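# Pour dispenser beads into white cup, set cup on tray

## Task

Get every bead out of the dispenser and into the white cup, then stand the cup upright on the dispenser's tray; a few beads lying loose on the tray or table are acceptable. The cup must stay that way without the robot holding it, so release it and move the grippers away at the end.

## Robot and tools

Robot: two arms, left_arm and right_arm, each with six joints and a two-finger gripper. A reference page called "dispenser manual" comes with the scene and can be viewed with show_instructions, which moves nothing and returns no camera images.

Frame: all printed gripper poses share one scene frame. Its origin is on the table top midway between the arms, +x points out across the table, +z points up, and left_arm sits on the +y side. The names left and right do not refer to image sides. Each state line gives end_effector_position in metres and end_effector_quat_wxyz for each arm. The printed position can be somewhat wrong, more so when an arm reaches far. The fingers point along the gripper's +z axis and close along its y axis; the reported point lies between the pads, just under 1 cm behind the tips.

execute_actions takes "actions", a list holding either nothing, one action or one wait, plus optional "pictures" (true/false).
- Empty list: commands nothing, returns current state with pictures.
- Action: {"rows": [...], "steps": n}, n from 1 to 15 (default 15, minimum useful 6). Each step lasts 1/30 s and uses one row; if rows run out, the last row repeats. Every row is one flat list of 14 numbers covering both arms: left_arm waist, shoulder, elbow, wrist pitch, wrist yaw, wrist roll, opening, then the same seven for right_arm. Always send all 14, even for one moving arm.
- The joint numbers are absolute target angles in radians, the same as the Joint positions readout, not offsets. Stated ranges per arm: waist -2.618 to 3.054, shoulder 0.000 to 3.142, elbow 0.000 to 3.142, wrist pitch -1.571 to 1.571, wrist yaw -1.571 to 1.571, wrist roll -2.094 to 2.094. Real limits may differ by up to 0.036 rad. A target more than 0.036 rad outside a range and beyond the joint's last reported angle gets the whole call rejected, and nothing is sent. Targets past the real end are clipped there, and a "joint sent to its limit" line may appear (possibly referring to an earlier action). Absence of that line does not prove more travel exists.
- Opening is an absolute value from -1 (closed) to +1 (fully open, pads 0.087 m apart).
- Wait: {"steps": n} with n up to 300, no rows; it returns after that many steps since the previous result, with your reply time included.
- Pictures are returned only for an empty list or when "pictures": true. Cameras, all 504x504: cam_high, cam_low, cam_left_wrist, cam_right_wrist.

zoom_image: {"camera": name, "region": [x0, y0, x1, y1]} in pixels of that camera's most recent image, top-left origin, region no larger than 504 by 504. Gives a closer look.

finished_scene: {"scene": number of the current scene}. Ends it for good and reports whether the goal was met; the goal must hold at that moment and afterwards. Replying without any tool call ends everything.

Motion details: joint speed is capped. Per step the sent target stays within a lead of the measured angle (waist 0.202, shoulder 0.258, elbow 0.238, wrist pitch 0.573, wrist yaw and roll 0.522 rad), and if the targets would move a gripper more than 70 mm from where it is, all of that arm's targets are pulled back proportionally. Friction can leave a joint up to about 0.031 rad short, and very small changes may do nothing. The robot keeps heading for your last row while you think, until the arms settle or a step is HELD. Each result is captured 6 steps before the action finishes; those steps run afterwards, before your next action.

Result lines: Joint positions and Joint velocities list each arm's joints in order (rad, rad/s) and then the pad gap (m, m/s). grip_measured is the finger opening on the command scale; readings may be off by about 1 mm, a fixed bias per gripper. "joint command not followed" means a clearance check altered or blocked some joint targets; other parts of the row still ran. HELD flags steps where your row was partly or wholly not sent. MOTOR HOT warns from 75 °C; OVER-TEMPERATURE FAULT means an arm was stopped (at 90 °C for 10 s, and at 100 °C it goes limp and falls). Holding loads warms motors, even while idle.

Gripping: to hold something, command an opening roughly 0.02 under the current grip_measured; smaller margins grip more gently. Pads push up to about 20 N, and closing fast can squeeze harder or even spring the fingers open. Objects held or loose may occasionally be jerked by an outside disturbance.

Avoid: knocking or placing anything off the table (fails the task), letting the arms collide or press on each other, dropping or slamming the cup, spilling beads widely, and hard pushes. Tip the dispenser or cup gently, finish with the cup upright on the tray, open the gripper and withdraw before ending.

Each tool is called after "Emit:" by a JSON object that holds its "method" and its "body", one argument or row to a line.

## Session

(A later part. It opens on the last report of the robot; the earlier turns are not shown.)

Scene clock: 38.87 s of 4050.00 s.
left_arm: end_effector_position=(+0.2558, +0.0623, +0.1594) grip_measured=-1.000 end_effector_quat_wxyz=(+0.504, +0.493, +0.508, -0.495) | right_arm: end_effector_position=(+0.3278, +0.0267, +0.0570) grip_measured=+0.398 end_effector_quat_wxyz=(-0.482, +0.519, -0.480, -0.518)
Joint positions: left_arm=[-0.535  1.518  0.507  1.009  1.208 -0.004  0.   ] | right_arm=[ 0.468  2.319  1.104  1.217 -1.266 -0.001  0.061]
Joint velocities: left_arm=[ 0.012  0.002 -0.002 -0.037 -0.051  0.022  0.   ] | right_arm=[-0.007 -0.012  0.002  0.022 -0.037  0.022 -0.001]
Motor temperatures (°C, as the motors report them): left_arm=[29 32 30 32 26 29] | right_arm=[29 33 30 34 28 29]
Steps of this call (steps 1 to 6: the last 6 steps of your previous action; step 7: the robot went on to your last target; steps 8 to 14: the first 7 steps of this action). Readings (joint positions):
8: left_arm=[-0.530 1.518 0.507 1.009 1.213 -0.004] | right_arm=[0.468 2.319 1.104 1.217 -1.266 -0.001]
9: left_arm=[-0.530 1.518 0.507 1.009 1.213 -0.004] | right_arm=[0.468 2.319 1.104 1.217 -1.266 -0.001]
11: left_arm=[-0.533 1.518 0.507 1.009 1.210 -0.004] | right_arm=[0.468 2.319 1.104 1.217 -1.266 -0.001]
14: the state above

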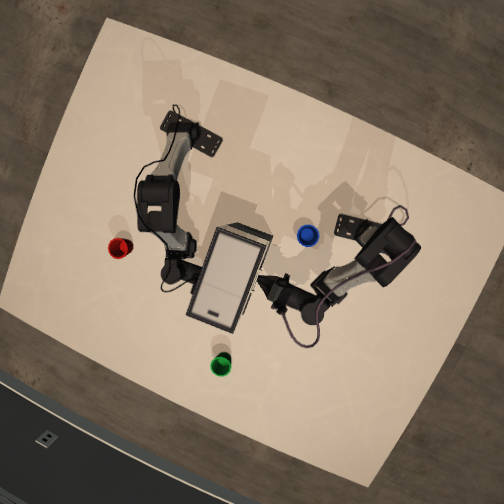

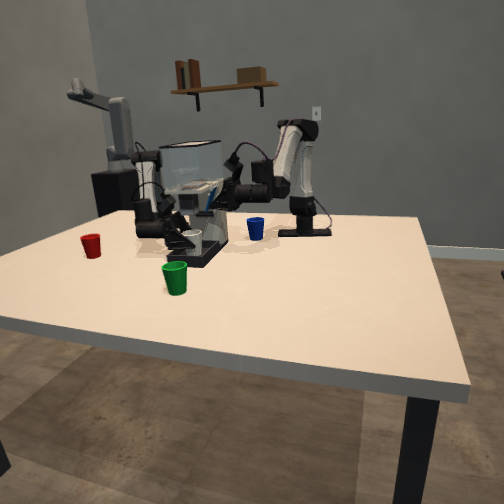

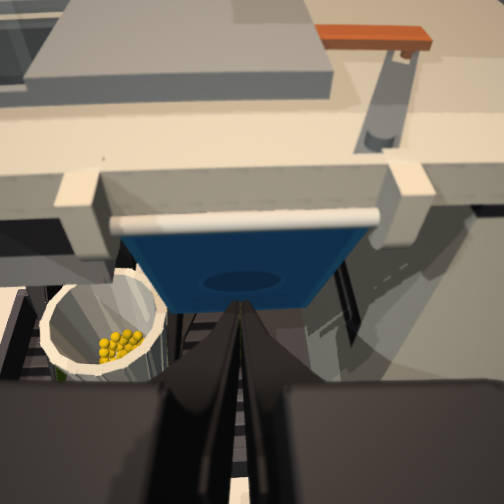

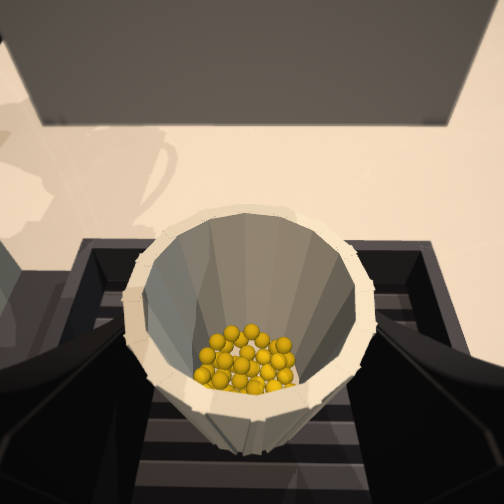

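Emit:
{"method": "execute_actions", "body": {
  "actions": [
    {"rows": [[-0.547,1.505,0.477,0.992,1.218,-0.008,-1,0.470,2.320,1.12,1.248,-1.259,0.008,0.40],[-0.544,1.505,0.477,0.992,1.222,-0.008,-1,0.468,2.317,1.12,1.244,-1.263,0.008,0.46],[-0.539,1.505,0.477,0.992,1.228,-0.008,-1,0.466,2.315,1.12,1.24,-1.267,0.008,0.54],[-0.532,1.505,0.477,0.992,1.236,-0.008,-1,0.464,2.313,1.12,1.24,-1.271,0.008,0.64],[-0.524,1.505,0.477,0.992,1.246,-0.008,-1,0.462,2.311,1.12,1.24,-1.275,0.008,0.75],[-0.514,1.505,0.477,0.992,1.257,-0.008,-1,0.460,2.309,1.12,1.24,-1.279,0.008,0.86],[-0.503,1.505,0.477,0.992,1.270,-0.008,-1,0.457,2.307,1.12,1.24,-1.285,0.008,0.95],[-0.490,1.505,0.477,0.992,1.283,-0.008,-1,0.453,2.305,1.12,1.24,-1.294,0.008,1],[-0.476,1.505,0.477,0.992,1.296,-0.008,-1,0.446,2.303,1.12,1.24,-1.306,0.008,1],[-0.462,1.505,0.477,0.992,1.308,-0.008,-1,0.438,2.301,1.12,1.24,-1.322,0.008,1],[-0.446,1.505,0.477,0.992,1.318,-0.008,-1,0.427,2.299,1.12,1.24,-1.340,0.008,1],[-0.429,1.505,0.477,0.992,1.326,-0.008,-1,0.415,2.297,1.12,1.24,-1.361,0.008,1],[-0.412,1.505,0.477,0.992,1.332,-0.008,-1,0.400,2.295,1.12,1.24,-1.383,0.008,1],[-0.394,1.505,0.477,0.992,1.335,-0.008,-1,0.385,2.292,1.12,1.24,-1.408,0.008,1],[-0.376,1.505,0.477,0.992,1.336,-0.008,-1,0.368,2.289,1.12,1.24,-1.434,0.008,1]], "steps": 15}
  ],
  "pictures": false
}}

Emit:
{"method": "execute_actions", "body": {
  "actions": [
    {"rows": [[-0.357,1.505,0.477,0.992,1.336,-0.008,-1,0.350,2.286,1.12,1.24,-1.459,0.008,1],[-0.338,1.505,0.477,0.992,1.336,-0.008,-1,0.331,2.278,1.12,1.24,-1.479,0.008,1],[-0.319,1.505,0.477,0.992,1.336,-0.008,-1,0.311,2.265,1.12,1.24,-1.494,0.008,1],[-0.300,1.505,0.477,0.992,1.336,-0.008,-1,0.291,2.248,1.12,1.24,-1.504,0.008,1],[-0.281,1.505,0.477,0.992,1.336,-0.008,-1,0.270,2.229,1.12,1.24,-1.511,0.008,1],[-0.262,1.505,0.477,0.992,1.336,-0.008,-1,0.249,2.207,1.12,1.24,-1.511,0.008,1],[-0.244,1.505,0.477,0.992,1.336,-0.008,-1,0.228,2.183,1.12,1.24,-1.511,0.008,1],[-0.226,1.505,0.477,0.992,1.336,-0.008,-1,0.208,2.159,1.12,1.24,-1.511,0.008,1],[-0.209,1.505,0.477,0.992,1.336,-0.008,-1,0.187,2.135,1.12,1.24,-1.511,0.008,1],[-0.192,1.505,0.477,0.992,1.336,-0.008,-1,0.167,2.111,1.12,1.24,-1.511,0.008,1],[-0.176,1.505,0.477,0.992,1.336,-0.008,-1,0.148,2.089,1.12,1.24,-1.511,0.008,1],[-0.162,1.505,0.477,0.992,1.336,-0.008,-1,0.130,2.070,1.12,1.24,-1.511,0.008,1],[-0.148,1.505,0.477,0.992,1.336,-0.008,-1,0.113,2.053,1.12,1.24,-1.511,0.008,1],[-0.135,1.505,0.477,0.992,1.336,-0.008,-1,0.098,2.040,1.12,1.24,-1.511,0.008,1],[-0.124,1.505,0.477,0.992,1.336,-0.008,-1,0.084,2.032,1.12,1.24,-1.511,0.008,1]], "steps": 15}
  ],
  "pictures": false
}}

Emit:
{"method": "execute_actions", "body": {
  "actions": [
    {"rows": [[-0.114,1.505,0.477,0.992,1.336,-0.008,-1,0.071,2.029,1.12,1.24,-1.511,0.008,1],[-0.106,1.505,0.477,0.992,1.336,-0.008,-1,0.060,2.029,1.12,1.24,-1.511,0.008,1],[-0.099,1.505,0.477,0.992,1.336,-0.008,-1,0.052,2.029,1.12,1.24,-1.511,0.008,1],[-0.094,1.505,0.477,0.992,1.336,-0.008,-1,0.045,2.029,1.12,1.24,-1.511,0.008,1],[-0.091,1.505,0.477,0.992,1.336,-0.008,-1,0.041,2.029,1.12,1.24,-1.511,0.008,1],[-0.090,1.505,0.477,0.992,1.336,-0.008,-1,0.040,2.029,1.12,1.24,-1.511,0.008,1]], "steps": 13}
  ],
  "pictures": true
}}

Emit:
{"method": "zoom_image", "body": {
  "camera": "cam_low",
  "region": [130, 150, 260, 280]
}}

Scene clock: 44.87 s of 4050.00 s.
left_arm: end_effector_position=(+0.2562, +0.0701, +0.1579) grip_measured=-1.000 end_effector_quat_wxyz=(+0.498, +0.493, +0.509, -0.500) | right_arm: end_effector_position=(+0.3268, +0.0260, +0.0571) grip_measured=+1.000 end_effector_quat_wxyz=(-0.480, +0.521, -0.478, -0.519)
Joint positions: left_arm=[-0.503  1.518  0.507  0.997  1.249 -0.005  0.   ] | right_arm=[ 0.466  2.319  1.104  1.218 -1.275 -0.001  0.087]
Joint velocities: left_arm=[ 0.286 -0.002 -0.007 -0.022  0.447  0.007  0.   ] | right_arm=[-0.046 -0.007 -0.002  0.022 -0.168 -0.007  0.   ]
Motor temperatures (°C, as the motors report them): left_arm=[29 33 30 32 26 29] | right_arm=[29 34 30 35 28 29]
Steps of this call (steps 1 to 6: the last 6 steps of your previous action; steps 7 to 15: the robot went on to your last target; steps 16 to 90: nothing new was sent; then 2.70 s passed at rest; steps 91 to 99: the first 9 steps of this action). Readings (joint positions):
91: left_arm=[-0.535 1.518 0.507 1.009 1.208 -0.004] | right_arm=[0.468 2.319 1.104 1.217 -1.266 -0.001]
92: left_arm=[-0.535 1.518 0.507 1.009 1.208 -0.004] | right_arm=[0.468 2.319 1.104 1.217 -1.266 -0.001]
94: left_arm=[-0.534 1.518 0.507 1.009 1.208 -0.004] | right_arm=[0.468 2.319 1.104 1.217 -1.266 -0.001]
98: left_arm=[-0.513 1.518 0.507 1.000 1.236 -0.004] | right_arm=[0.467 2.319 1.104 1.218 -1.270 -0.001]
99: the state above

Scene clock: 45.37 s of 4050.00 s.
left_arm: end_effector_position=(+0.2999, +0.1392, +0.1580) grip_measured=-1.000 end_effector_quat_wxyz=(+0.541, +0.444, +0.552, -0.453) | right_arm: end_effector_position=(+0.3623, -0.0681, +0.1042) grip_measured=+1.000 end_effector_quat_wxyz=(-0.521, +0.536, -0.455, -0.484)
Joint positions: left_arm=[-0.246  1.518  0.507  0.996  1.324 -0.005  0.   ] | right_arm=[ 0.229  2.205  1.104  1.218 -1.474 -0.     0.087]
Joint velocities: left_arm=[ 0.501 -0.012  0.002 -0.022  0.007 -0.007  0.   ] | right_arm=[-0.579 -0.735 -0.002 -0.022 -0.139  0.007  0.   ]
Motor temperatures (°C, as the motors report them): left_arm=[29 33 30 32 26 29] | right_arm=[29 34 31 35 28 29]
Steps of this call (steps 1 to 6: the last 6 steps of your previous action; steps 7 to 15: the first 9 steps of this action). Readings (joint positions):
7: left_arm=[-0.396 1.518 0.507 0.996 1.310 -0.005] | right_arm=[0.396 2.318 1.104 1.218 -1.368 -0.001]
8: left_arm=[-0.377 1.518 0.507 0.996 1.313 -0.005] | right_arm=[0.377 2.315 1.104 1.218 -1.388 -0.001]
10: left_arm=[-0.340 1.518 0.507 0.996 1.318 -0.005] | right_arm=[0.337 2.302 1.104 1.218 -1.424 -0.001]
14: left_arm=[-0.264 1.518 0.507 0.996 1.323 -0.005] | right_arm=[0.251 2.230 1.104 1.218 -1.468 -0.000]
15: the state above

Scene clock: 45.80 s of 4050.00 s.
left_arm: end_effector_position=(+0.3233, +0.1838, +0.1580) grip_measured=-1.000 end_effector_quat_wxyz=(+0.572, +0.403, +0.583, -0.413) | right_arm: end_effector_position=(+0.3900, -0.1453, +0.1743) grip_measured=+1.000 end_effector_quat_wxyz=(+0.598, -0.538, +0.446, +0.392)
Joint positions: left_arm=[-0.1    1.518  0.507  0.996  1.326 -0.005  0.   ] | right_arm=[ 0.046  2.036  1.104  1.231 -1.497 -0.     0.087]
Joint velocities: left_arm=[ 0.027 -0.002  0.007 -0.139 -0.007  0.051  0.   ] | right_arm=[-0.061 -0.007  0.012  0.007 -0.007  0.037  0.   ]
Motor temperatures (°C, as the motors report them): left_arm=[29 33 30 32 26 29] | right_arm=[29 34 31 34 28 29]
Steps of this call (steps 1 to 6: the last 6 steps of your previous action; steps 7 to 13: the first 7 steps of this action). Readings (joint positions):
7: left_arm=[-0.140 1.518 0.507 0.996 1.326 -0.005] | right_arm=[0.098 2.049 1.104 1.227 -1.493 -0.000]
8: left_arm=[-0.129 1.518 0.507 0.996 1.326 -0.005] | right_arm=[0.084 2.040 1.104 1.229 -1.494 -0.000]
10: left_arm=[-0.112 1.518 0.507 0.996 1.326 -0.005] | right_arm=[0.063 2.036 1.104 1.231 -1.496 -0.000]
13: the state above

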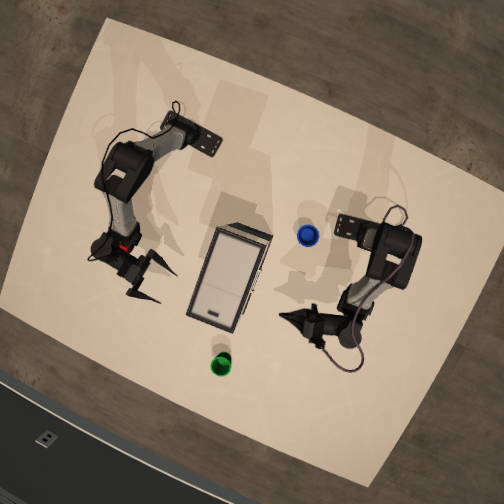

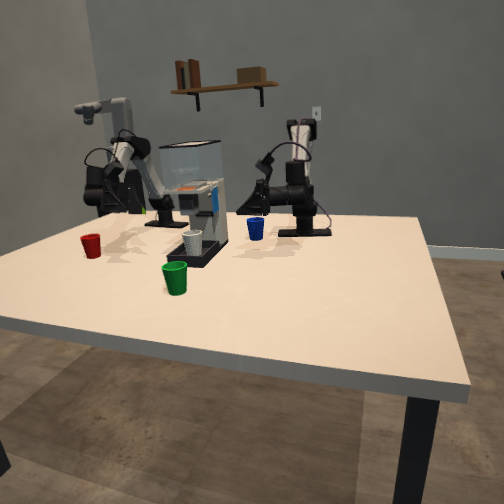

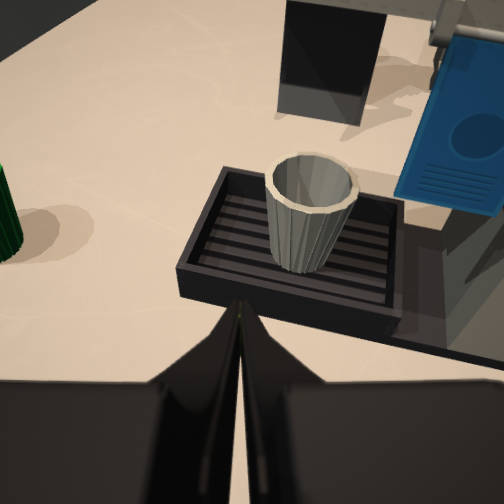

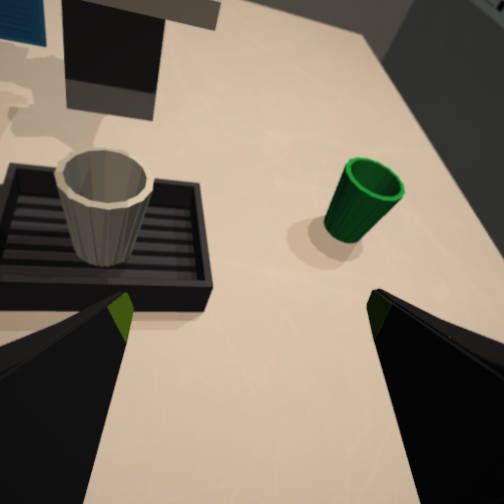

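Region (130, 150, 260, 280) of cam_low's 504x504 image, scaled by 3.877, with more detail than that image has.

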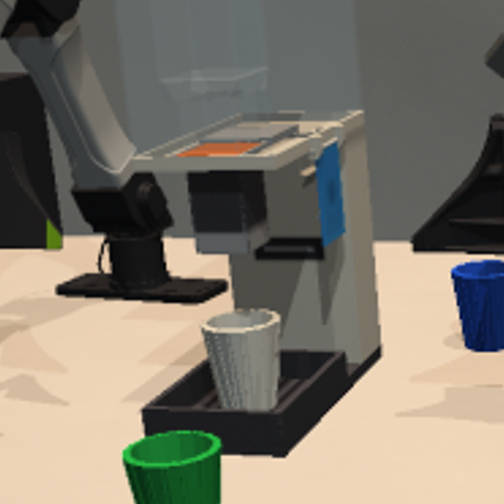

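The head is empty, the cup is upright on the tray, and both arms are clear.

Emit:
{"method": "finished_scene", "body": {
  "scene": 2
}}

The scene is finished: the task was done.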